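## Task

Carry the tray from the staging bench over to the work bench. Place the tray's sample tube (cap marked with an orange dot) in the centre hole of one adapter in the centrifuge rotor, and the water blank (white dot) in the centre hole of the adapter directly opposite. Every tube must be pushed fully down, and every rotor bucket must end hanging vertically. A tube touching the floor means failure. The tray's bottles must finish upright inside the tray, and the tray must finish resting on the work bench with nothing sticking out past its edge. Any number of robots may be used. At the end, release everything and back the robots away. A robot that falls or is left leaning means failure. Anything held in place only by a robot at the end does not count.

## Robot and tools

Robots: two identical Hello Robot Stretch 3 units, r1 and r2, in a physics simulation. Each has a two-wheel base with a passive rear caster, a lift on a mast, and one telescoping arm that reaches out to the robot's right. The base is 0.33 m long and 0.34 m wide. It cannot strafe, so moving the gripper forward or back means driving. A spin on the spot pivots about a point 0.05 m behind the front edge. With the arm in and the wrist folded, the swept circle has radius 0.28 m; an unfolded level gripper reaches beyond it.

Frames: the base frame has its origin on the floor between the drive wheels, x forward, y left, z up. hand_pose is reported in it, at the fingertip contact point. With all wrist joints at zero, that hand frame has x up, y back along the arm toward the mast, z toward the rear. Odometry is the base frame as it was at scene start. Each robot reports only in its own frames, so relative robot positions come only from images, lidar_m, wrist_depth_mm and head_depth_mm.

execute_actions: argument actions is a list holding exactly one action or none (empty list just returns state and images). The action is an object keyed by robot name, r1 and/or r2. Each robot entry may contain base, joints and contact_limits. base holds one command only: translate_m, a relative drive in metres from the base's last reported position, forward positive, -1 to 1; or rotate_rad, a relative turn in radians, counter-clockwise (left) positive, -3.2 to 3.2. joints holds absolute targets by name: lift_m 0 to 1.1 (arm height); arm_m 0 to 0.52 (extension); wrist_yaw_rad -1.345 to 4.42 (0 along the arm, positive toward the front, 3.0 folded over the base); wrist_pitch_rad -1.57 to 0.451 (0 level, negative tips fingers down); wrist_roll_rad -2.911 to 2.911 (0 fingers side by side); gripper_m -0.089 to 0.179 (bigger is wider; the real fingertip gap is 0.007 less near closed, 0.025 less fully open, zero below 0.007); head_pan_rad -3.953 to 1.73 (0 forward, positive left, -1.57 looks along the arm); head_tilt_rad -1.53 to 0.419 (negative down). contact_limits takes only arm_m: a motor effort percent, 1 to 100, at which the arm stops with contact_stop; it caps holding force until the next action. Example: {"r1": {"base": {"translate_m": 0.3}}, "r2": {"joints": {"head_pan_rad": -0.8}}}. cameras lists r1_head_camera, r1_nav_camera, r1_wrist_camera, r2_head_camera, r2_nav_camera, r2_wrist_camera, or all; omitted means all, [] means none. Unknown keys or out-of-range numbers reject the whole call. All motions in an action start at once; each action lasts at most 15 s. Joints or robots left out may keep pushing toward old targets. If a result reports a stop, later calls in the same reply are skipped.

wait: seconds, 0 to 10; returns state and images. zoom_image: camera name plus region [x0, y0, x1, y1] in that camera's latest image pixels, at most 504 by 504. finished_scene: scene number; ends it permanently and reveals the next task.

Results: base_status and joint_status tell how each motion ended: done, off_target (resting away from target, possibly still pushing), contact_stop, time_out, torque_fault. After the last three the old target is dropped. Lift and arm stop and go slack on firm contact; a slack lift can sag under load or be pushed up by closing fingers on a surface. Base, wrist and head have no contact stop. A wrist servo pushed hard for seconds shuts off for 10 s (torque_fault). on_its_own lists uncommanded behaviour; "held at" is the held target, not the position. motor_effort is percent of maximum, positive toward higher joint values, peak in brackets; readings carry fixed and random errors. Positive wheel effort pushes forward. lidar_m: 12 distances in metres, 30-degree sectors starting straight ahead and going counter-clockwise (4th left, 7th back, 10th right), scan plane 0.17 m high, range 0.15 to 12, "-" for nothing; misses glass and its own robot, sees the other robot. wrist_depth_mm (45 to 1000) and head_depth_mm (280 to 4000, sideways image) are 7x7 grids of median depth. base_tilt in degrees, forward and right positive, with a fixed offset up to about 4. turned_by_wheels and turned_by_imu give turn since last result. Camera calibrations are given per camera; errors grow for the wrist camera on a long arm.

Speed: base moves fast (0.30 m/s, 1.9 rad/s) only with lift_m under 0.30, arm_m under 0.03 and wrist_yaw_rad over 2.54; otherwise 0.10 m/s and 0.63 rad/s.

Gripping: close to below the object's width; release by opening at least 0.02 past the touching value. Readings don't confirm a grasp; check images.

Cautions: fold or unfold the wrist only with lift_m 0.32 to 0.95, pitch -0.4, roll near 0; once folded lift may go to 0.25. With yaw below -0.4 keep pitch at -0.5 or lower. Robots pressing on each other fails the run; once bases touch, any further drive is a hard press. Travel differs between robots by up to 2.5 cm per metre, which strains a shared load and can tip a robot. Arm pushes with the gripper above about 0.45 m, driving while holding something fixed, or snagging furniture (especially reversing) can tip a robot; back off in small steps, free the gripper, and drop lift to about 0.2 if still leaning. Avoid drops, slams, hard pushes, tubes reaching the floor, and loose objects may be nudged occasionally. Thinking time passes in simulation while the robot holds its last command.

Each tool is called after "Emit:" as name(argument=value, ...) on one line, values as JSON.

## Session

Emit:
execute_actions(actions=[])

Scene clock: 0.00 s.
r1.base_odometry: x=+0.000 y=+0.000 heading=+0.000 (m, m, rad; r1's odometry frame)
r1.turned_by_wheels: +0.000 (rad since the last result)
r1.turned_by_imu: +0.000 (rad since the last result)
r1.base_tilt: forward=-0.7 right=-0.3 (deg)
r1.lidar_m: 1.48 2.99 1.74 2.88 1.60 0.86 0.71 0.70 0.78 1.24 3.09 2.42
r1.head_depth_mm: 1935 2851 - - - 1830 2406 / 1938 2889 - - - 1771 2315 / 1959 2943 - - - 1609 2250 / 1971 2982 - - - 1888 2130 / 1997 3037 - - - 3251 2130 / 2022 3094 - - - 3471 2313 / 2025 3114 3963 3938 3924 3402 2286
r1.base_status: not commanded
r1.joint_positions: lift_m=+0.552 arm_m=-0.001 wrist_yaw_rad=+2.892 wrist_pitch_rad=-0.480 wrist_roll_rad=+0.008 gripper_m=+0.037 head_pan_rad=+0.001 head_tilt_rad=-0.014
r1.joint_status: not commanded
r1.motor_effort: left_wheel=+0 right_wheel=-1 lift_m=+23 arm_m=-1 wrist_yaw_rad=-1 wrist_pitch_rad=+6 wrist_roll_rad=+0 gripper_m=+0 head_pan_rad=+0 head_tilt_rad=+1 (%)
r1.hand_pose: x=+0.0323 y=+0.0655 z=+0.5513 quat_wxyz=(+0.253, +0.705, +0.080, +0.658) (m; r1's base frame)
r1.wrist_depth_mm: - - - - - - - / - - - - - - - / - - - - - - - / - - - - - - - / 987 - 991 924 942 931 925 / 855 786 - 806 - 764 765 / 719 722 689 709 667 679 673
r2.base_odometry: x=+0.000 y=+0.000 heading=+0.000 (m, m, rad; r2's odometry frame)
r2.turned_by_wheels: +0.000 (rad since the last result)
r2.turned_by_imu: +0.000 (rad since the last result)
r2.base_tilt: forward=+0.7 right=-0.8 (deg)
r2.lidar_m: 1.36 4.33 1.53 1.10 1.06 1.09 1.48 3.85 1.41 1.24 2.97 1.38
r2.head_depth_mm: 1946 2883 - - - 1575 2149 / 1935 2864 - - - 1612 2262 / 1915 2795 - - - 1645 2485 / 1922 2775 - - - 1975 2510 / 1899 2589 - - - 2676 2446 / 1874 2546 - - 2806 2796 2440 / 1882 2530 - - - 3708 2604
r2.base_status: not commanded
r2.joint_positions: lift_m=+0.397 arm_m=-0.001 wrist_yaw_rad=+3.003 wrist_pitch_rad=-0.458 wrist_roll_rad=+0.019 gripper_m=+0.037 head_pan_rad=+0.000 head_tilt_rad=-0.001
r2.joint_status: not commanded
r2.motor_effort: left_wheel=-1 right_wheel=+0 lift_m=+35 arm_m=+1 wrist_yaw_rad=+1 wrist_pitch_rad=+6 wrist_roll_rad=+0 gripper_m=-1 head_pan_rad=+0 head_tilt_rad=+1 (%)
r2.hand_pose: x=+0.0089 y=+0.0731 z=+0.4003 quat_wxyz=(+0.209, +0.704, +0.111, +0.669) (m; r2's base frame)
r2.wrist_depth_mm: 811 - - - - - - / 848 - - - - - - / 897 979 - - - - - / 865 858 850 857 852 847 853 / 723 714 - 720 715 720 708 / 616 619 - 616 627 611 601 / 537 542 - 561 535 531 537
pictures: r1_head_camera (sideways: a quarter turn clockwise sets it upright), r1_nav_camera (sideways: a quarter turn counterclockwise sets it upright), r1_wrist_camera, r2_head_camera (sideways: a quarter turn clockwise sets it upright), r2_nav_camera (sideways: a quarter turn counterclockwise sets it upright), r2_wrist_camera
Images, in order (width x height): r1_head_camera 896x504, r1_nav_camera 672x504, r1_wrist_camera 644x364, r2_head_camera 896x504, r2_nav_camera 672x504, r2_wrist_camera 644x364.

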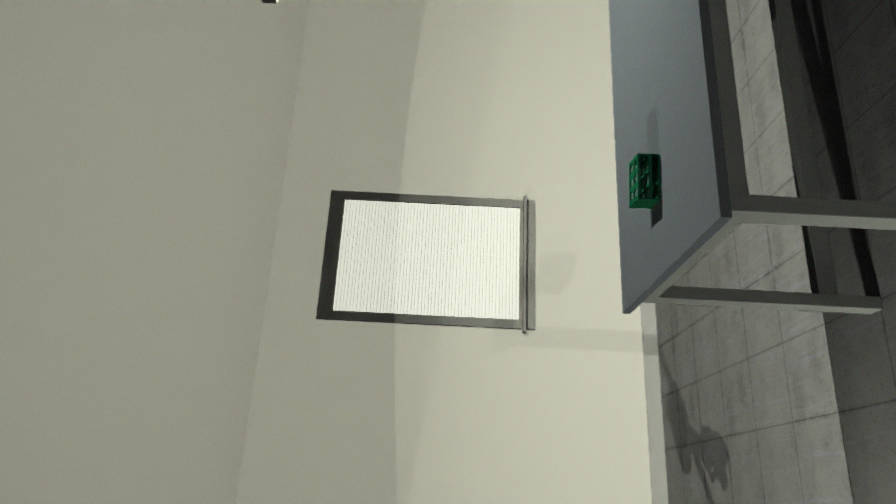

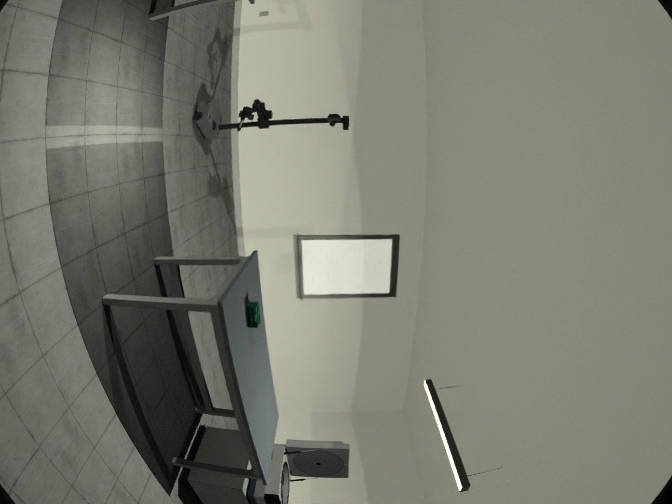

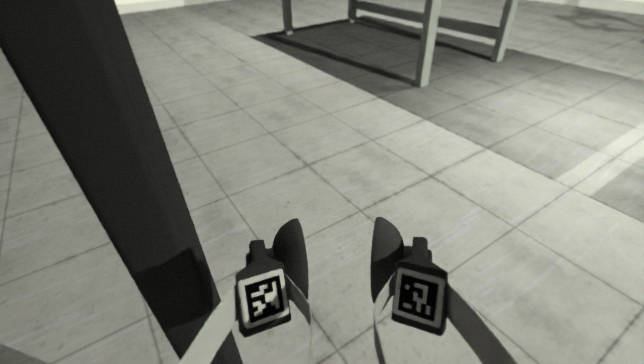

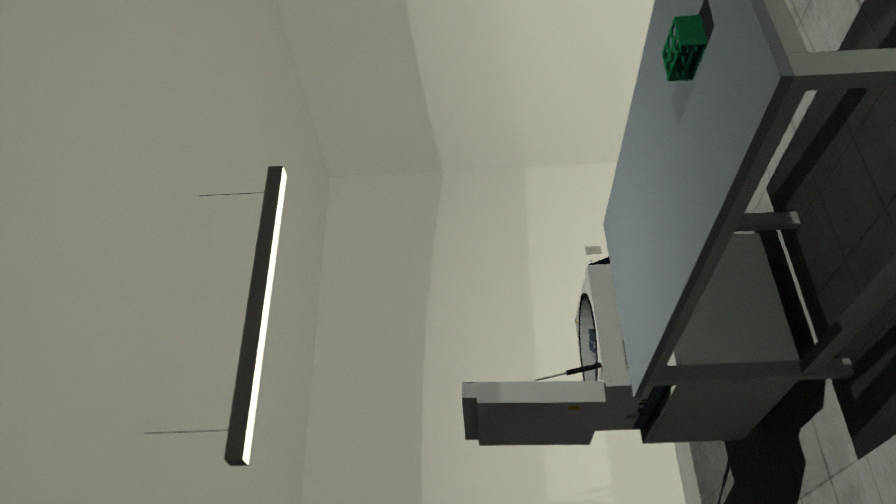

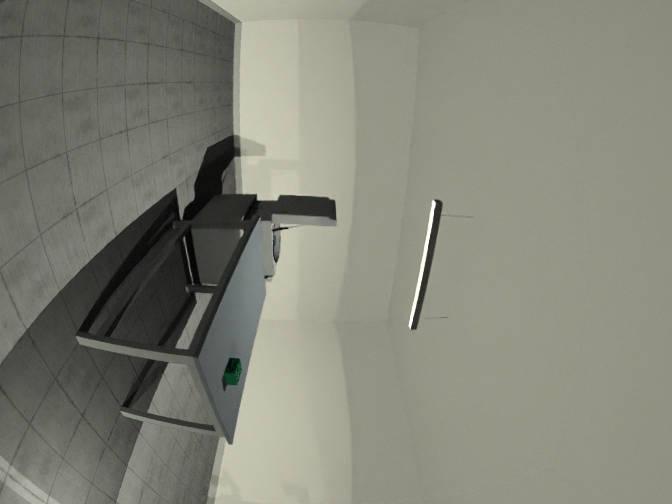

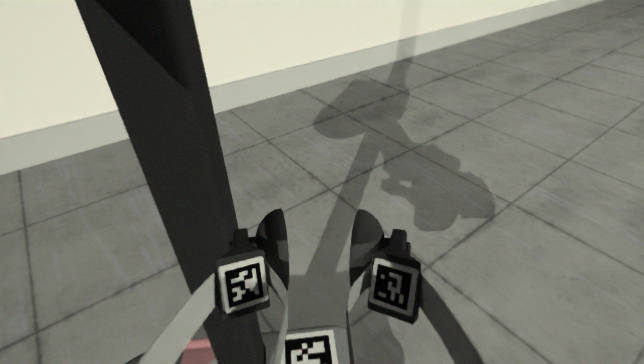

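Emit:
execute_actions(actions=[{"r1":{"joints":{"head_pan_rad":1.6,"head_tilt_rad":-0.4}},"r2":{"joints":{"head_pan_rad":-1.6,"head_tilt_rad":-0.4}}}], cameras=["r1_nav_camera","r1_head_camera","r2_nav_camera"])

Emit:
execute_actions(actions=[{"r1":{"joints":{"head_pan_rad":-2.4}},"r2":{"joints":{"head_pan_rad":-2.8}}}], cameras=["r1_nav_camera","r2_nav_camera"])

Scene clock: 2.73 s.
r1.base_odometry: x=+0.000 y=+0.000 heading=+0.000 (m, m, rad; r1's odometry frame)
r1.turned_by_wheels: +0.000 (rad since the last result)
r1.turned_by_imu: +0.000 (rad since the last result)
r1.base_tilt: forward=-0.7 right=-0.3 (deg)
r1.lidar_m: 1.48 3.01 1.75 2.89 1.60 0.85 0.71 0.70 0.78 1.24 3.10 2.44
r1.head_depth_mm: - - - 3269 2461 1872 1489 / - - - 3694 2464 1841 1479 / - - - 3393 2426 1832 1468 / - - - 3598 2409 1820 1452 / - - - 3518 2384 1802 1444 / - - - 3436 2361 1778 1436 / 3949 - - 3409 2325 1778 1432
r1.base_status: not commanded
r1.joint_positions: lift_m=+0.552 arm_m=-0.001 wrist_yaw_rad=+2.892 wrist_pitch_rad=-0.480 wrist_roll_rad=+0.008 gripper_m=+0.037 head_pan_rad=+1.593 head_tilt_rad=-0.395
r1.joint_status: all done
r1.motor_effort: left_wheel=+1(1) right_wheel=-1(0) lift_m=+23(23) arm_m=-1(1) wrist_yaw_rad=+0(0) wrist_pitch_rad=+6(6) wrist_roll_rad=+0(0) gripper_m=+1(1) head_pan_rad=+5(56) head_tilt_rad=-1(19) (%)
r1.hand_pose: x=+0.0323 y=+0.0655 z=+0.5513 quat_wxyz=(+0.253, +0.705, +0.080, +0.658) (m; r1's base frame)
r1.wrist_depth_mm: - - - - - - - / - - - - - - - / - - - - - - - / - - - - - - - / - - 948 921 950 922 930 / 814 818 - 794 - 786 774 / 703 711 685 690 672 678 660
r2.base_odometry: x=+0.000 y=+0.000 heading=+0.000 (m, m, rad; r2's odometry frame)
r2.turned_by_wheels: +0.000 (rad since the last result)
r2.turned_by_imu: +0.000 (rad since the last result)
r2.base_tilt: forward=+0.6 right=-0.8 (deg)
r2.lidar_m: 1.35 4.33 1.53 1.10 1.06 1.09 1.47 3.82 1.40 1.24 2.97 1.37
r2.head_depth_mm: - - - 1723 2396 1766 1469 / - - - 1585 2420 1727 1479 / - - - 1497 2222 1585 1487 / 3923 - - 1623 2436 1838 1490 / 3625 3960 - 1870 2257 1865 1482 / 3413 3662 3819 3658 2474 1865 1501 / 3249 3459 3633 3624 2488 1864 1503
r2.base_status: not commanded
r2.joint_positions: lift_m=+0.397 arm_m=-0.001 wrist_yaw_rad=+3.003 wrist_pitch_rad=-0.458 wrist_roll_rad=+0.019 gripper_m=+0.037 head_pan_rad=-1.593 head_tilt_rad=-0.395
r2.joint_status: all done
r2.motor_effort: left_wheel=-1(2) right_wheel=+0(0) lift_m=+35(35) arm_m=+1(1) wrist_yaw_rad=+0(0) wrist_pitch_rad=+6(6) wrist_roll_rad=+0(0) gripper_m=+1(1) head_pan_rad=-5(50) head_tilt_rad=-2(19) (%)
r2.hand_pose: x=+0.0089 y=+0.0731 z=+0.4003 quat_wxyz=(+0.209, +0.704, +0.111, +0.669) (m; r2's base frame)
r2.wrist_depth_mm: 801 - - - - - - / 854 - - - - - - / 893 974 - - - - - / 852 854 853 847 849 852 858 / 721 728 - 715 719 706 706 / 618 617 - 622 630 610 609 / 534 545 - 562 535 539 539
pictures: r1_head_camera (sideways: a quarter turn clockwise sets it upright), r1_nav_camera (sideways: a quarter turn counterclockwise sets it upright), r2_nav_camera (sideways: a quarter turn counterclockwise sets it upright)
camera_calibration (this result's frames):
r1_head_camera: T_world_to_cam=[[0.0497518, -0.36843, -0.928323, 1.23268], [-0.998748, -0.0134747, -0.0481783, 0.0701733], [0.00524144, 0.929558, -0.368639, 0.441072], [0, 0, 0, 1]] pos_world=[0.00644543, 0.0451, 1.3103]
r1_nav_camera: T_world_to_cam=[[0.00518464, 0.380068, 0.924944, -1.16395], [0.998576, 0.0471441, -0.0249693, 0.0784113], [-0.0530957, 0.923756, -0.379283, 0.454687], [0, 0, 0, 1]] pos_world=[-0.048123, 0.018665, 1.251]
r2_nav_camera: T_world_to_cam=[[0.0136893, -0.352014, 0.935895, -1.17933], [-0.99984, -0.015596, 0.00875863, 0.0461293], [0.011513, -0.935865, -0.352171, 0.418204], [0, 0, 0, 1]] pos_world=[0.0574514, -0.0230397, 1.2506]
Images, in order (width x height): r1_head_camera 896x504, r1_nav_camera 672x504, r2_nav_camera 672x504.

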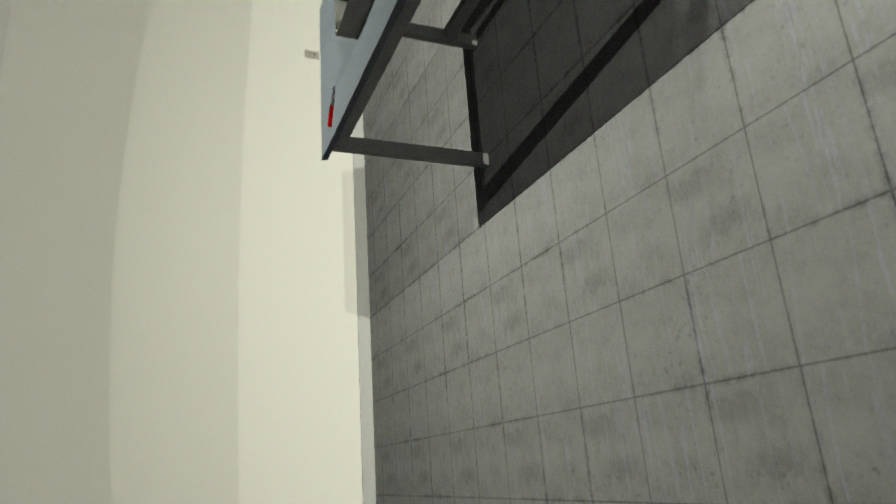

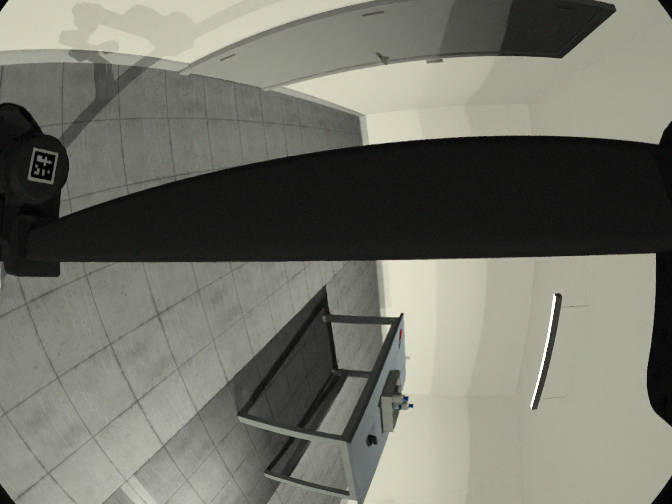

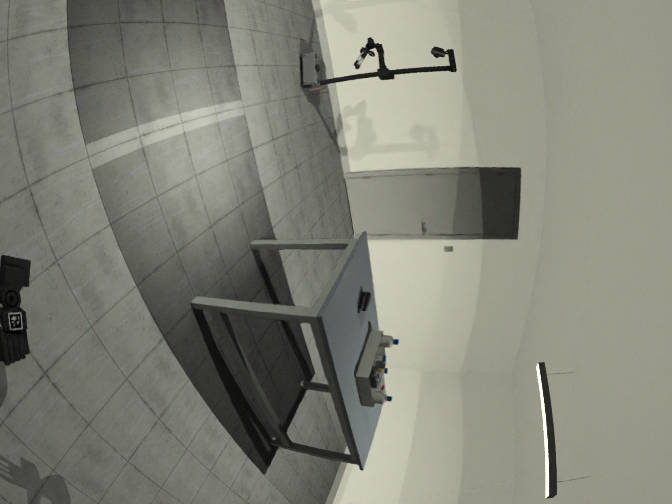

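Scene clock: 5.23 s.
r1.base_odometry: x=+0.000 y=+0.000 heading=+0.000 (m, m, rad; r1's odometry frame)
r1.turned_by_wheels: +0.000 (rad since the last result)
r1.turned_by_imu: +0.000 (rad since the last result)
r1.base_tilt: forward=-0.8 right=-0.3 (deg)
r1.lidar_m: 1.48 2.99 1.75 2.89 1.60 0.86 0.70 0.70 0.78 1.24 3.09 2.43
r1.head_depth_mm: 565 596 632 670 715 769 829 / 584 619 658 701 751 807 875 / 608 646 686 737 791 856 932 / 634 672 721 774 833 907 989 / 661 704 755 812 883 960 1056 / 690 739 794 860 935 1026 1134 / 722 777 838 913 995 1097 1223
r1.base_status: not commanded
r1.joint_positions: lift_m=+0.552 arm_m=-0.001 wrist_yaw_rad=+2.892 wrist_pitch_rad=-0.480 wrist_roll_rad=+0.008 gripper_m=+0.037 head_pan_rad=-2.393 head_tilt_rad=-0.395
r1.joint_status: all done
r1.motor_effort: left_wheel=+0(0) right_wheel=+0(0) lift_m=+24(24) arm_m=-1(1) wrist_yaw_rad=+0(0) wrist_pitch_rad=+6(6) wrist_roll_rad=+1(1) gripper_m=+0(2) head_pan_rad=-5(56) head_tilt_rad=-2(2) (%)
r1.hand_pose: x=+0.0323 y=+0.0655 z=+0.5513 quat_wxyz=(+0.253, +0.705, +0.080, +0.658) (m; r1's base frame)
r1.wrist_depth_mm: - - - - - - - / - - - - - - - / - - - - - - - / - - - - - - - / 958 - 923 936 912 893 897 / 813 809 - 785 - 779 785 / 712 685 684 694 671 673 700
r2.base_odometry: x=+0.000 y=+0.000 heading=+0.000 (m, m, rad; r2's odometry frame)
r2.turned_by_wheels: +0.000 (rad since the last result)
r2.turned_by_imu: +0.000 (rad since the last result)
r2.base_tilt: forward=+0.7 right=-0.8 (deg)
r2.lidar_m: 1.36 4.34 1.53 1.10 1.06 1.09 1.48 3.82 1.40 1.24 2.98 1.37
r2.head_depth_mm: 1803 1868 1948 2016 2109 1806 1467 / 2189 2272 2392 2534 2376 1827 1470 / 2769 2950 3103 3125 2412 1841 1470 / 3685 - - 3568 2441 1850 1488 / 3750 - - 3643 2462 1857 1485 / 3672 3883 - 3647 2445 1866 1497 / 3576 3780 - 3666 2498 1877 1494
r2.base_status: not commanded
r2.joint_positions: lift_m=+0.397 arm_m=-0.001 wrist_yaw_rad=+3.003 wrist_pitch_rad=-0.458 wrist_roll_rad=+0.019 gripper_m=+0.037 head_pan_rad=-2.793 head_tilt_rad=-0.395
r2.joint_status: all done
r2.motor_effort: left_wheel=-1(1) right_wheel=+0(0) lift_m=+35(35) arm_m=+1(1) wrist_yaw_rad=+1(0) wrist_pitch_rad=+6(6) wrist_roll_rad=+0(0) gripper_m=+0(0) head_pan_rad=-4(54) head_tilt_rad=-2(3) (%)
r2.hand_pose: x=+0.0089 y=+0.0731 z=+0.4003 quat_wxyz=(+0.209, +0.704, +0.111, +0.669) (m; r2's base frame)
r2.wrist_depth_mm: 804 - - - - - - / 849 - - - - - - / 906 983 - - - - - / 856 846 845 860 857 847 853 / 710 710 - 719 715 709 710 / 612 609 - 614 630 607 613 / 539 543 - 563 536 536 540
pictures: r1_nav_camera (sideways: a quarter turn counterclockwise sets it upright), r2_nav_camera (sideways: a quarter turn counterclockwise sets it upright)
camera_calibration (this result's frames):
r1_nav_camera: T_world_to_cam=[[-0.287599, -0.248819, 0.924865, -1.16206], [-0.698799, 0.714882, -0.0249745, 0.0887721], [-0.654955, -0.653478, -0.379474, 0.458608], [0, 0, 0, 1]] pos_world=[0.0281922, -0.0529154, 1.251]
r2_nav_camera: T_world_to_cam=[[-0.323235, -0.140347, 0.935854, -1.17722], [-0.376825, 0.926243, 0.00875425, 0.0423346], [-0.868057, -0.349823, -0.352281, 0.423711], [0, 0, 0, 1]] pos_world=[0.00323855, -0.0562081, 1.2506]
Images, in order (width x height): r1_nav_camera 672x504, r2_nav_camera 672x504.

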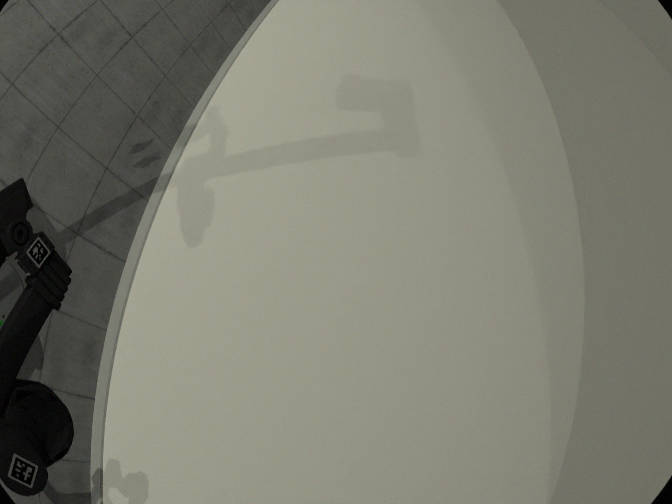

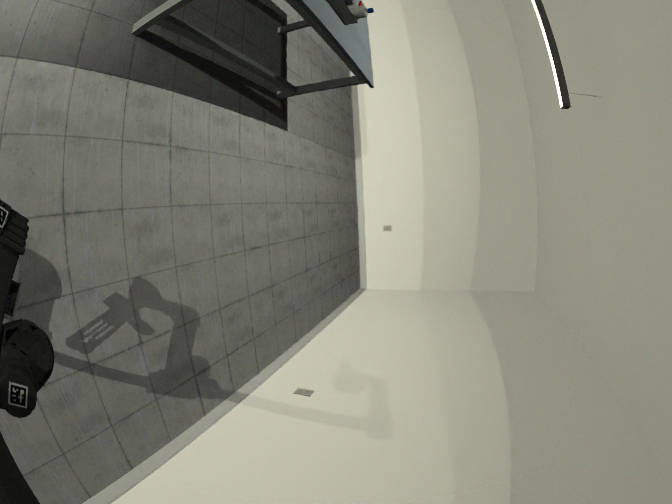

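Emit:
execute_actions(actions=[{"r2":{"base":{"rotate_rad":0.8},"joints":{"lift_m":0.28,"head_pan_rad":-1.6,"head_tilt_rad":-0.6}},"r1":{"joints":{"lift_m":0.28,"wrist_yaw_rad":3.0,"head_pan_rad":0.3}}}], cameras=[])

Emit:
execute_actions(actions=[{"r2":{"base":{"translate_m":-1}}}], cameras=[])

Emit:
execute_actions(actions=[{"r2":{"base":{"translate_m":-0.75}}}], cameras=[])

Emit:
execute_actions(actions=[{"r2":{"base":{"rotate_rad":-0.28},"joints":{"lift_m":0.94}}}], cameras=["r2_nav_camera","r2_head_camera","r1_nav_camera"])

Scene clock: 14.13 s.
r1.base_odometry: x=+0.000 y=+0.000 heading=+0.000 (m, m, rad; r1's odometry frame)
r1.turned_by_wheels: +0.000 (rad since the last result)
r1.turned_by_imu: +0.000 (rad since the last result)
r1.base_tilt: forward=-0.7 right=-0.3 (deg)
r1.lidar_m: 1.48 3.02 1.75 2.88 1.60 0.86 0.71 0.70 0.78 1.24 3.09 2.43
r1.head_depth_mm: 3654 3899 - 1804 2270 1732 1494 / 3659 3927 - 3452 2357 1847 1479 / 3651 3859 - 3620 2438 1825 1472 / 3620 3847 - 3629 2423 1813 1464 / 3584 3853 - 3533 2362 1807 1451 / 3590 3801 - 3090 2349 1795 1442 / 3556 3804 - 3428 2330 1771 1435
r1.base_status: not commanded
r1.joint_positions: lift_m=+0.280 arm_m=-0.001 wrist_yaw_rad=+2.998 wrist_pitch_rad=-0.481 wrist_roll_rad=+0.008 gripper_m=+0.037 head_pan_rad=+0.293 head_tilt_rad=-0.395
r1.joint_status: all done
r1.motor_effort: left_wheel=+0(0) right_wheel=-1(0) lift_m=+22(24) arm_m=+0(1) wrist_yaw_rad=+1(0) wrist_pitch_rad=+6(6) wrist_roll_rad=+1(0) gripper_m=+1(0) head_pan_rad=+5(56) head_tilt_rad=-2(2) (%)
r1.hand_pose: x=+0.0096 y=+0.0699 z=+0.2790 quat_wxyz=(+0.218, +0.700, +0.118, +0.670) (m; r1's base frame)
r1.wrist_depth_mm: - - - - - - - / - - - - - - - / 882 871 840 846 833 815 793 / 697 689 689 660 664 653 655 / 579 571 583 556 571 539 531 / 495 501 - - - 462 456 / 436 - - - 407 412 410
r2.base_odometry: x=+0.000 y=+0.000 heading=+0.800 (m, m, rad; r2's odometry frame)
r2.turned_by_wheels: +0.800 (rad since the last result)
r2.turned_by_imu: +0.805 (rad since the last result)
r2.base_tilt: forward=+0.7 right=-0.7 (deg)
r2.lidar_m: 2.12 1.22 1.06 1.06 1.22 2.13 1.97 1.24 1.78 1.92 1.36 1.95
r2.head_depth_mm: 3064 3338 3278 2349 1846 1503 1280 / 3123 3394 3362 2375 1859 1515 1283 / 3132 3378 3078 2393 1868 1526 1284 / 3207 3430 3178 2408 1862 1529 1290 / 3248 3559 3369 2392 1862 1522 1285 / 3306 3591 3379 2418 1875 1529 1291 / 3344 3725 3439 2249 1862 1533 1292
r2.base_status: done
r2.joint_positions: lift_m=+0.281 arm_m=-0.001 wrist_yaw_rad=+3.003 wrist_pitch_rad=-0.459 wrist_roll_rad=+0.019 gripper_m=+0.037 head_pan_rad=-1.607 head_tilt_rad=-0.593
r2.joint_status: all done
r2.motor_effort: left_wheel=-4(10) right_wheel=+3(9) lift_m=+19(33) arm_m=+1(1) wrist_yaw_rad=+0(1) wrist_pitch_rad=+6(6) wrist_roll_rad=+0(0) gripper_m=+0(1) head_pan_rad=+5(51) head_tilt_rad=-3(14) (%)
r2.hand_pose: x=+0.0089 y=+0.0730 z=+0.2842 quat_wxyz=(+0.209, +0.704, +0.111, +0.669) (m; r2's base frame)
r2.wrist_depth_mm: - - - - - 946 940 / - - - - - - 975 / 818 825 832 826 825 827 823 / 673 671 665 665 662 664 660 / 562 557 - 559 561 558 553 / 474 508 - - 490 474 475 / - - - - 418 416 420
pictures: none
No camera images: the call's "cameras" was empty. Leave "cameras" out to get every camera's image.

Scene clock: 19.13 s.
r1.base_odometry: x=+0.000 y=+0.000 heading=+0.000 (m, m, rad; r1's odometry frame)
r1.turned_by_wheels: +0.000 (rad since the last result)
r1.turned_by_imu: +0.000 (rad since the last result)
r1.base_tilt: forward=-0.8 right=-0.3 (deg)
r1.lidar_m: 1.48 3.05 1.75 2.88 1.60 0.85 0.70 0.70 0.78 1.24 3.09 2.44
r1.head_depth_mm: 3673 3932 - 1811 2266 1744 1489 / 3613 3913 - 3418 2326 1848 1475 / 3624 3879 - 3660 2430 1833 1465 / 3608 3821 - 3563 2419 1822 1457 / 3623 3852 - 3560 2388 1802 1451 / 3571 3856 - 3468 2347 1791 1442 / 3581 3825 - 3441 2330 1760 1438
r1.base_status: not commanded
r1.joint_positions: lift_m=+0.280 arm_m=-0.001 wrist_yaw_rad=+2.998 wrist_pitch_rad=-0.481 wrist_roll_rad=+0.008 gripper_m=+0.037 head_pan_rad=+0.293 head_tilt_rad=-0.395
r1.joint_status: not commanded
r1.motor_effort: left_wheel=+0(0) right_wheel=+0(1) lift_m=+21(21) arm_m=-1(2) wrist_yaw_rad=+1(1) wrist_pitch_rad=+7(6) wrist_roll_rad=+1(1) gripper_m=+1(0) head_pan_rad=+5(6) head_tilt_rad=-2(2) (%)
r1.hand_pose: x=+0.0096 y=+0.0699 z=+0.2790 quat_wxyz=(+0.218, +0.700, +0.118, +0.670) (m; r1's base frame)
r1.wrist_depth_mm: - - - - - - - / - - - - - - - / 895 914 834 857 837 793 808 / 701 709 667 662 658 665 631 / 578 559 592 557 575 543 538 / 499 488 - - - 459 456 / 434 - - - 408 411 406
r2.base_odometry: x=-0.697 y=-0.717 heading=+0.800 (m, m, rad; r2's odometry frame)
r2.turned_by_wheels: +0.000 (rad since the last result)
r2.turned_by_imu: -0.002 (rad since the last result)
r2.base_tilt: forward=+0.7 right=-0.7 (deg)
r2.lidar_m: 2.64 1.52 1.31 1.31 1.52 2.63 1.43 0.83 0.72 0.72 2.34 2.05
r2.head_depth_mm: 2855 3098 1368 978 858 1517 1226 / 2884 3126 1378 982 874 1520 1227 / 2961 3240 1384 985 1690 1512 1230 / 3010 3216 3376 989 925 1176 1231 / 3016 3313 3388 2400 1805 1520 1289 / 3076 3299 3064 2397 1871 1532 1286 / 3089 3443 3044 2413 1865 1528 1289
r2.base_status: done
r2.joint_positions: lift_m=+0.281 arm_m=-0.001 wrist_yaw_rad=+3.003 wrist_pitch_rad=-0.459 wrist_roll_rad=+0.019 gripper_m=+0.037 head_pan_rad=-1.607 head_tilt_rad=-0.593
r2.joint_status: not commanded
r2.motor_effort: left_wheel=-3(13) right_wheel=+2(9) lift_m=+19(19) arm_m=+1(1) wrist_yaw_rad=+1(1) wrist_pitch_rad=+6(6) wrist_roll_rad=+0(0) gripper_m=+0(1) head_pan_rad=+5(4) head_tilt_rad=-3(2) (%)
r2.hand_pose: x=+0.0089 y=+0.0730 z=+0.2842 quat_wxyz=(+0.209, +0.704, +0.111, +0.669) (m; r2's base frame)
r2.wrist_depth_mm: - - - - - - - / - - - - - - - / 826 824 843 829 819 820 826 / 667 668 658 659 662 669 666 / 558 562 - 553 565 554 556 / 479 506 - - 487 471 478 / - - - - 420 416 417
pictures: none
No camera images: the call's "cameras" was empty. Leave "cameras" out to get every camera's image.

Scene clock: 23.40 s.
r1.base_odometry: x=+0.000 y=+0.000 heading=+0.000 (m, m, rad; r1's odometry frame)
r1.turned_by_wheels: +0.000 (rad since the last result)
r1.turned_by_imu: +0.000 (rad since the last result)
r1.base_tilt: forward=-0.7 right=-0.3 (deg)
r1.lidar_m: 1.48 4.08 1.74 2.88 1.60 0.85 0.70 0.70 0.78 1.25 3.08 2.43
r1.head_depth_mm: 3673 3883 - 1801 2267 1741 1493 / 3627 3883 - 3425 2353 1855 1471 / 3616 3844 - 3642 2439 1832 1463 / 3566 3841 - 3622 2403 1810 1455 / 3602 3844 - 3536 2383 1800 1448 / 3585 3825 - 3509 2357 1786 1445 / 3546 3804 - 3446 2320 1772 1432
r1.base_status: not commanded
r1.joint_positions: lift_m=+0.280 arm_m=-0.001 wrist_yaw_rad=+2.998 wrist_pitch_rad=-0.481 wrist_roll_rad=+0.008 gripper_m=+0.037 head_pan_rad=+0.293 head_tilt_rad=-0.395
r1.joint_status: not commanded
r1.motor_effort: left_wheel=+0(0) right_wheel=+0(0) lift_m=+21(21) arm_m=+0(2) wrist_yaw_rad=+1(2) wrist_pitch_rad=+6(6) wrist_roll_rad=+1(0) gripper_m=+2(0) head_pan_rad=+5(5) head_tilt_rad=-2(2) (%)
r1.hand_pose: x=+0.0096 y=+0.0699 z=+0.2790 quat_wxyz=(+0.218, +0.700, +0.118, +0.670) (m; r1's base frame)
r1.wrist_depth_mm: - - - - - - - / - - - - - - - / 878 869 863 848 827 817 765 / 695 686 686 676 661 641 634 / 583 566 581 564 559 546 536 / 493 500 - - - 463 457 / 445 - - - 408 410 406
r2.base_odometry: x=-1.220 y=-1.255 heading=+0.800 (m, m, rad; r2's odometry frame)
r2.turned_by_wheels: +0.000 (rad since the last result)
r2.turned_by_imu: -0.001 (rad since the last result)
r2.base_tilt: forward=+0.7 right=-0.9 (deg)
r2.lidar_m: 3.02 1.75 1.51 1.51 1.74 2.58 2.59 0.61 0.53 0.53 0.61 1.03
r2.head_depth_mm: 2708 2948 3100 980 761 676 1275 / 2691 2954 3141 982 762 719 1282 / 2763 3008 3197 807 766 1407 1283 / 2831 3092 3200 947 769 1414 1285 / 2881 3108 1111 956 771 1452 1289 / 2901 3161 3350 934 775 1448 1293 / 2959 3226 3354 1000 774 1484 1288
r2.base_status: done
r2.joint_positions: lift_m=+0.281 arm_m=-0.001 wrist_yaw_rad=+3.003 wrist_pitch_rad=-0.459 wrist_roll_rad=+0.019 gripper_m=+0.037 head_pan_rad=-1.607 head_tilt_rad=-0.593
r2.joint_status: not commanded
r2.motor_effort: left_wheel=-3(12) right_wheel=+2(7) lift_m=+19(19) arm_m=+1(1) wrist_yaw_rad=+0(0) wrist_pitch_rad=+6(6) wrist_roll_rad=+0(0) gripper_m=+0(0) head_pan_rad=+5(5) head_tilt_rad=-3(2) (%)
r2.hand_pose: x=+0.0089 y=+0.0730 z=+0.2842 quat_wxyz=(+0.209, +0.704, +0.111, +0.669) (m; r2's base frame)
r2.wrist_depth_mm: - - - - - - - / - - - - - - - / 844 836 843 831 826 819 836 / 670 673 677 665 671 662 666 / 553 560 - 554 567 559 555 / 478 509 - - 489 477 473 / - - - - 416 418 416
pictures: none
No camera images: the call's "cameras" was empty. Leave "cameras" out to get every camera's image.

Scene clock: 30.23 s.
r1.base_odometry: x=+0.000 y=+0.000 heading=+0.000 (m, m, rad; r1's odometry frame)
r1.turned_by_wheels: +0.000 (rad since the last result)
r1.turned_by_imu: +0.000 (rad since the last result)
r1.base_tilt: forward=-0.8 right=-0.3 (deg)
r1.lidar_m: 1.48 4.10 1.75 2.89 1.60 0.86 0.71 0.70 0.78 1.24 3.09 2.44
r1.head_depth_mm: 3661 3912 - 1809 2261 1744 1488 / 3687 3894 - 3424 2341 1853 1478 / 3594 3885 - 3644 2459 1831 1467 / 3587 3897 - 3592 2398 1814 1450 / 3613 3789 - 3536 2379 1808 1450 / 3612 3808 - 3468 2374 1790 1440 / 3574 3844 - 3460 2337 1769 1434
r1.base_status: not commanded
r1.joint_positions: lift_m=+0.280 arm_m=-0.001 wrist_yaw_rad=+2.998 wrist_pitch_rad=-0.481 wrist_roll_rad=+0.008 gripper_m=+0.037 head_pan_rad=+0.293 head_tilt_rad=-0.395
r1.joint_status: not commanded
r1.motor_effort: left_wheel=-1(0) right_wheel=-1(1) lift_m=+21(21) arm_m=-1(0) wrist_yaw_rad=+1(1) wrist_pitch_rad=+7(7) wrist_roll_rad=+0(1) gripper_m=+0(2) head_pan_rad=+5(5) head_tilt_rad=-2(2) (%)
r1.hand_pose: x=+0.0096 y=+0.0699 z=+0.2790 quat_wxyz=(+0.218, +0.700, +0.118, +0.670) (m; r1's base frame)
r1.wrist_depth_mm: - - - - - - - / - - - - - - - / 927 873 849 842 838 829 816 / 711 685 680 660 651 662 654 / 577 565 577 561 559 551 541 / 495 507 - - - 471 458 / 446 - - - 410 410 403
r2.base_odometry: x=-1.220 y=-1.255 heading=+0.520 (m, m, rad; r2's odometry frame)
r2.turned_by_wheels: -0.280 (rad since the last result)
r2.turned_by_imu: -0.281 (rad since the last result)
r2.base_tilt: forward=+0.7 right=-0.8 (deg)
r2.lidar_m: 2.69 2.19 1.57 1.51 1.55 2.10 2.58 0.75 0.55 0.53 0.54 0.73
r2.head_depth_mm: 2902 3124 3296 976 802 - - / 2864 3133 3340 977 787 - - / 2824 3081 3225 982 765 678 - / 2806 3090 3233 987 770 669 - / 2768 3001 3185 988 770 673 - / 2752 2984 3193 787 772 664 - / 2713 2966 3137 950 773 685 1328
r2.base_status: done
r2.joint_positions: lift_m=+0.939 arm_m=-0.001 wrist_yaw_rad=+3.003 wrist_pitch_rad=-0.459 wrist_roll_rad=+0.019 gripper_m=+0.037 head_pan_rad=-1.607 head_tilt_rad=-0.593
r2.joint_status: all done
r2.motor_effort: left_wheel=+2(9) right_wheel=-3(9) lift_m=+47(49) arm_m=+1(1) wrist_yaw_rad=+0(1) wrist_pitch_rad=+6(6) wrist_roll_rad=+0(0) gripper_m=-1(1) head_pan_rad=+5(5) head_tilt_rad=-3(3) (%)
r2.hand_pose: x=+0.0089 y=+0.0730 z=+0.9430 quat_wxyz=(+0.209, +0.704, +0.111, +0.669) (m; r2's base frame)
r2.wrist_depth_mm: - - - - - - - / - - - - - - - / - - - - - - - / - - - - - - - / - - - - - - - / - - - - - - - / - - - - - - -
pictures: r1_nav_camera (sideways: a quarter turn counterclockwise sets it upright), r2_head_camera (sideways: a quarter turn clockwise sets it upright), r2_nav_camera (sideways: a quarter turn counterclockwise sets it upright)
camera_calibration (this result's frames):
r1_nav_camera: T_world_to_cam=[[0.367782, 0.0967546, 0.924865, -1.16606], [0.312608, -0.949554, -0.0249746, 0.0826025], [0.875792, 0.298306, -0.379475, 0.449272], [0, 0, 0, 1]] pos_world=[0.00956593, 0.0572371, 1.251]
r2_head_camera: T_world_to_cam=[[0.0478616, 0.531985, -0.8454, 1.11307], [0.997433, -0.0705827, 0.0120532, -0.0198197], [-0.0532585, -0.843807, -0.533998, 0.648132], [0, 0, 0, 1]] pos_world=[0.00101392, -0.0466389, 1.28733]
r2_nav_camera: T_world_to_cam=[[0.00232851, -0.529615, 0.848235, -1.06491], [-0.999996, -0.00249831, 0.00118523, 0.0559913], [0.00149144, -0.848234, -0.529619, 0.649168], [0, 0, 0, 1]] pos_world=[0.0575025, -0.0132048, 1.24704]
Images, in order (width x height): r1_nav_camera 672x504, r2_head_camera 896x504, r2_nav_camera 672x504.

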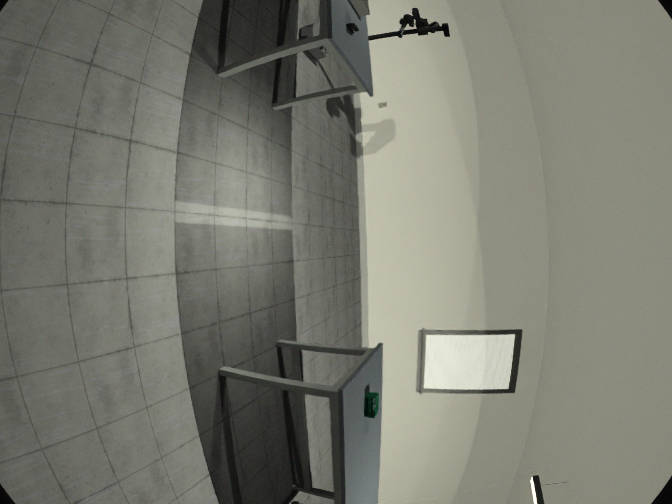

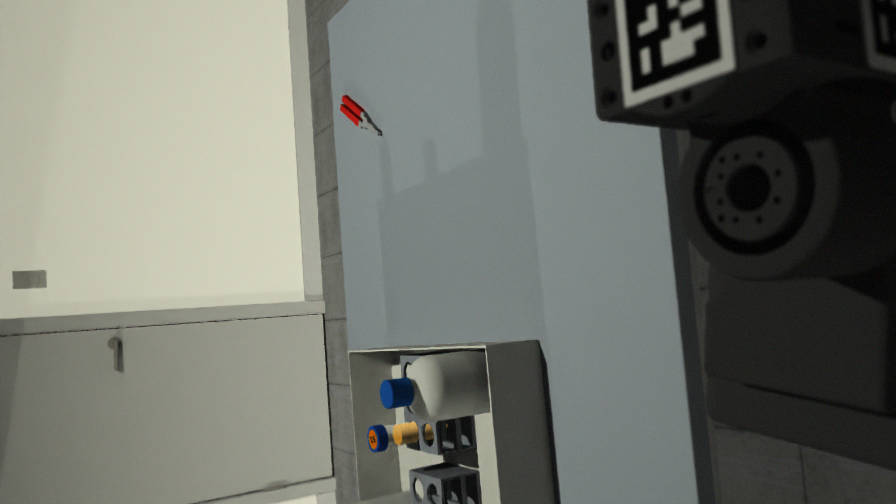

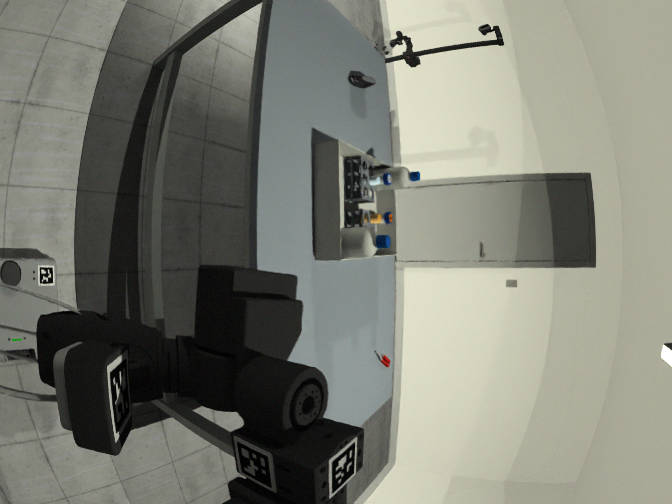

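Emit:
execute_actions(actions=[{"r2":{"base":{"translate_m":0.2},"joints":{"lift_m":1.09,"head_pan_rad":-1.45,"head_tilt_rad":-0.75,"wrist_yaw_rad":1.5,"wrist_pitch_rad":-0.4,"gripper_m":0.12}}}], cameras=[])

Emit:
execute_actions(actions=[{"r2":{"joints":{"wrist_yaw_rad":0,"wrist_pitch_rad":-0.8,"arm_m":0.1}}}], cameras=["r2_wrist_camera","r2_head_camera","r2_nav_camera"])

Scene clock: 35.43 s.
r1.base_odometry: x=+0.000 y=+0.000 heading=+0.000 (m, m, rad; r1's odometry frame)
r1.turned_by_wheels: +0.000 (rad since the last result)
r1.turned_by_imu: +0.000 (rad since the last result)
r1.base_tilt: forward=-0.7 right=-0.3 (deg)
r1.lidar_m: 1.48 4.08 1.74 2.89 1.60 0.85 0.71 0.70 0.78 1.25 3.10 2.43
r1.head_depth_mm: 3656 3926 - 1802 2282 1749 1477 / 3608 3877 - 3407 2321 1846 1484 / 3643 3864 - 3651 2442 1830 1463 / 3609 3880 - 3612 2404 1814 1453 / 3605 3816 - 3568 2402 1796 1455 / 3570 3842 - 3497 2361 1781 1439 / 3564 3798 - 3466 2347 1768 1427
r1.base_status: not commanded
r1.joint_positions: lift_m=+0.280 arm_m=-0.001 wrist_yaw_rad=+2.998 wrist_pitch_rad=-0.481 wrist_roll_rad=+0.008 gripper_m=+0.037 head_pan_rad=+0.293 head_tilt_rad=-0.395
r1.joint_status: not commanded
r1.motor_effort: left_wheel=-1(0) right_wheel=+0(1) lift_m=+22(21) arm_m=-1(1) wrist_yaw_rad=+0(0) wrist_pitch_rad=+6(7) wrist_roll_rad=+1(1) gripper_m=+1(0) head_pan_rad=+4(5) head_tilt_rad=-2(2) (%)
r1.hand_pose: x=+0.0096 y=+0.0699 z=+0.2790 quat_wxyz=(+0.218, +0.700, +0.118, +0.670) (m; r1's base frame)
r1.wrist_depth_mm: - - - - - - - / - - - - - - - / 884 859 863 829 819 825 799 / 697 704 698 659 652 666 639 / 591 566 574 566 564 546 536 / 490 499 - - - 471 465 / 441 - - - 407 409 404
r2.base_odometry: x=-1.046 y=-1.156 heading=+0.520 (m, m, rad; r2's odometry frame)
r2.turned_by_wheels: +0.000 (rad since the last result)
r2.turned_by_imu: +0.000 (rad since the last result)
r2.base_tilt: forward=+0.6 right=-0.7 (deg)
r2.lidar_m: 2.50 2.19 1.58 1.51 1.56 2.09 2.78 0.75 0.54 0.52 0.54 0.73
r2.head_depth_mm: - - - - 1521 1374 1154 / - - - - 1553 1376 1147 / 2812 3043 942 - - 1340 1152 / 2827 3079 939 - - 1316 1154 / 2804 3025 942 - - 1316 1151 / 2875 3064 1058 - - 1354 1155 / 2884 3052 - - - 1354 1156
r2.base_status: done
r2.joint_positions: lift_m=+1.089 arm_m=-0.001 wrist_yaw_rad=+1.502 wrist_pitch_rad=-0.420 wrist_roll_rad=+0.019 gripper_m=+0.120 head_pan_rad=-1.457 head_tilt_rad=-0.740
r2.joint_status: all done
r2.motor_effort: left_wheel=+2(7) right_wheel=-3(4) lift_m=+47(49) arm_m=+1(1) wrist_yaw_rad=-1(1) wrist_pitch_rad=+9(10) wrist_roll_rad=+0(0) gripper_m=+1(99) head_pan_rad=+5(24) head_tilt_rad=-3(12) (%)
r2.hand_pose: x=+0.2022 y=-0.1596 z=+1.1016 quat_wxyz=(+0.603, +0.583, -0.410, +0.358) (m; r2's base frame)
r2.wrist_depth_mm: - - - - - - - / - - - - - - - / - - - - - - - / - - - - - 797 778 / - - - - - 644 648 / - - - - - 568 550 / - - - - - - 482
pictures: none
No camera images: the call's "cameras" was empty. Leave "cameras" out to get every camera's image.

Scene clock: 37.40 s.
r1.base_odometry: x=+0.000 y=+0.000 heading=+0.000 (m, m, rad; r1's odometry frame)
r1.turned_by_wheels: +0.000 (rad since the last result)
r1.turned_by_imu: +0.000 (rad since the last result)
r1.base_tilt: forward=-0.7 right=-0.3 (deg)
r1.lidar_m: 1.48 4.08 1.75 2.88 1.60 0.86 0.70 0.70 0.78 1.24 3.09 2.43
r1.head_depth_mm: 3613 3886 - 1797 2259 1744 1487 / 3603 3883 - 3464 2363 1845 1483 / 3629 3887 - 3678 2431 1819 1469 / 3631 3912 - 3616 2410 1824 1463 / 3584 3824 - 3542 2375 1792 1451 / 3530 3823 - 3484 2353 1790 1440 / 3595 3811 - 3409 2332 1764 1435
r1.base_status: not commanded
r1.joint_positions: lift_m=+0.280 arm_m=-0.001 wrist_yaw_rad=+2.998 wrist_pitch_rad=-0.481 wrist_roll_rad=+0.008 gripper_m=+0.037 head_pan_rad=+0.293 head_tilt_rad=-0.395
r1.joint_status: not commanded
r1.motor_effort: left_wheel=+1(0) right_wheel=-1(2) lift_m=+21(22) arm_m=-2(0) wrist_yaw_rad=+0(0) wrist_pitch_rad=+6(6) wrist_roll_rad=+1(1) gripper_m=+0(0) head_pan_rad=+5(5) head_tilt_rad=-2(2) (%)
r1.hand_pose: x=+0.0096 y=+0.0699 z=+0.2790 quat_wxyz=(+0.218, +0.700, +0.118, +0.670) (m; r1's base frame)
r1.wrist_depth_mm: - - - - - - - / - - - - - - - / 920 903 858 855 831 855 811 / 701 688 691 666 661 651 645 / 579 575 576 553 579 544 547 / 486 500 - - - 472 454 / 444 - - - 401 408 409
r2.base_odometry: x=-1.046 y=-1.156 heading=+0.520 (m, m, rad; r2's odometry frame)
r2.turned_by_wheels: +0.000 (rad since the last result)
r2.turned_by_imu: +0.000 (rad since the last result)
r2.base_tilt: forward=+0.7 right=-0.9 (deg)
r2.lidar_m: 2.50 2.19 1.57 1.51 1.56 2.10 2.78 0.75 0.54 0.52 0.54 0.73
r2.head_depth_mm: - - 1009 783 712 1373 1153 / - - - 775 710 1374 1148 / 2728 - - 775 713 1362 1153 / 2810 3048 939 795 715 1373 1153 / 2793 3030 941 796 717 1376 1150 / 2844 3080 1017 804 755 1377 1150 / 2836 3091 1020 803 760 1382 1157
r2.base_status: not commanded
r2.joint_positions: lift_m=+1.089 arm_m=+0.100 wrist_yaw_rad=+0.002 wrist_pitch_rad=-0.807 wrist_roll_rad=+0.019 gripper_m=+0.120 head_pan_rad=-1.457 head_tilt_rad=-0.741
r2.joint_status: all done
r2.motor_effort: left_wheel=+1(1) right_wheel=-3(3) lift_m=+46(46) arm_m=+3(4) wrist_yaw_rad=-1(1) wrist_pitch_rad=+4(9) wrist_roll_rad=+0(0) gripper_m=+1(0) head_pan_rad=+4(5) head_tilt_rad=-4(4) (%)
r2.hand_pose: x=-0.0213 y=-0.4045 z=+1.0264 quat_wxyz=(+0.645, +0.276, -0.656, -0.280) (m; r2's base frame)
r2.wrist_depth_mm: 687 713 671 631 683 700 688 / 616 614 602 591 499 610 610 / 555 552 529 529 540 546 544 / 498 501 499 491 493 494 490 / 454 461 448 447 450 448 448 / 943 - - - - - 830 / - - - - - - -
pictures: r2_head_camera (sideways: a quarter turn clockwise sets it upright), r2_nav_camera (sideways: a quarter turn counterclockwise sets it upright), r2_wrist_camera
camera_calibration (this result's frames):
r2_head_camera: T_world_to_cam=[[-0.0455013, 0.650758, -0.75792, 0.9996], [0.996955, 0.0776794, 0.00684477, -0.0130342], [0.0633291, -0.755301, -0.652311, 0.801338], [0, 0, 0, 1]] pos_world=[0.00772953, -0.0442341, 1.28043]
r2_nav_camera: T_world_to_cam=[[0.094828, -0.641383, 0.761338, -0.952187], [-0.988452, -0.151468, -0.00448721, 0.0633055], [0.118197, -0.75212, -0.64834, 0.802904], [0, 0, 0, 1]] pos_world=[0.0579679, 0.00275276, 1.24577]
r2_wrist_camera: T_world_to_cam=[[-0.99982, -0.000410107, -0.0189542, -0.00352909], [0.0105447, 0.818829, -0.573941, 0.956977], [0.0157556, -0.574037, -0.818677, 0.77448], [0, 0, 0, 1]] pos_world=[-0.0258219, -0.339021, 1.18323]
Images, in order (width x height): r2_head_camera 896x504, r2_nav_camera 672x504, r2_wrist_camera 644x364.

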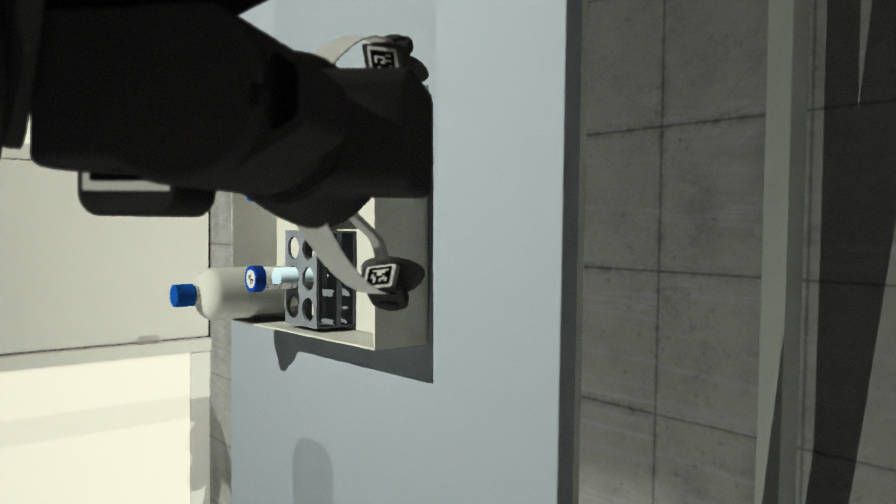

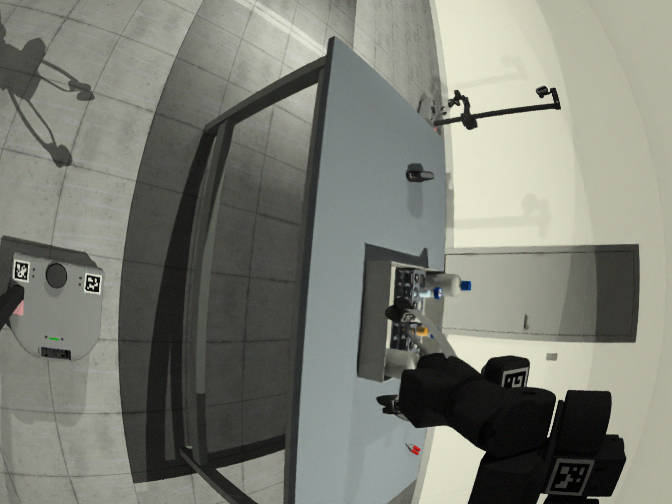

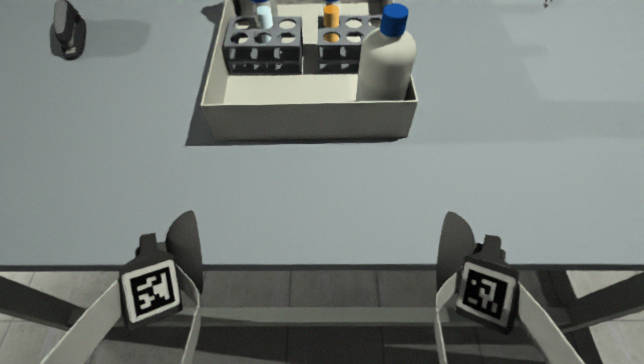

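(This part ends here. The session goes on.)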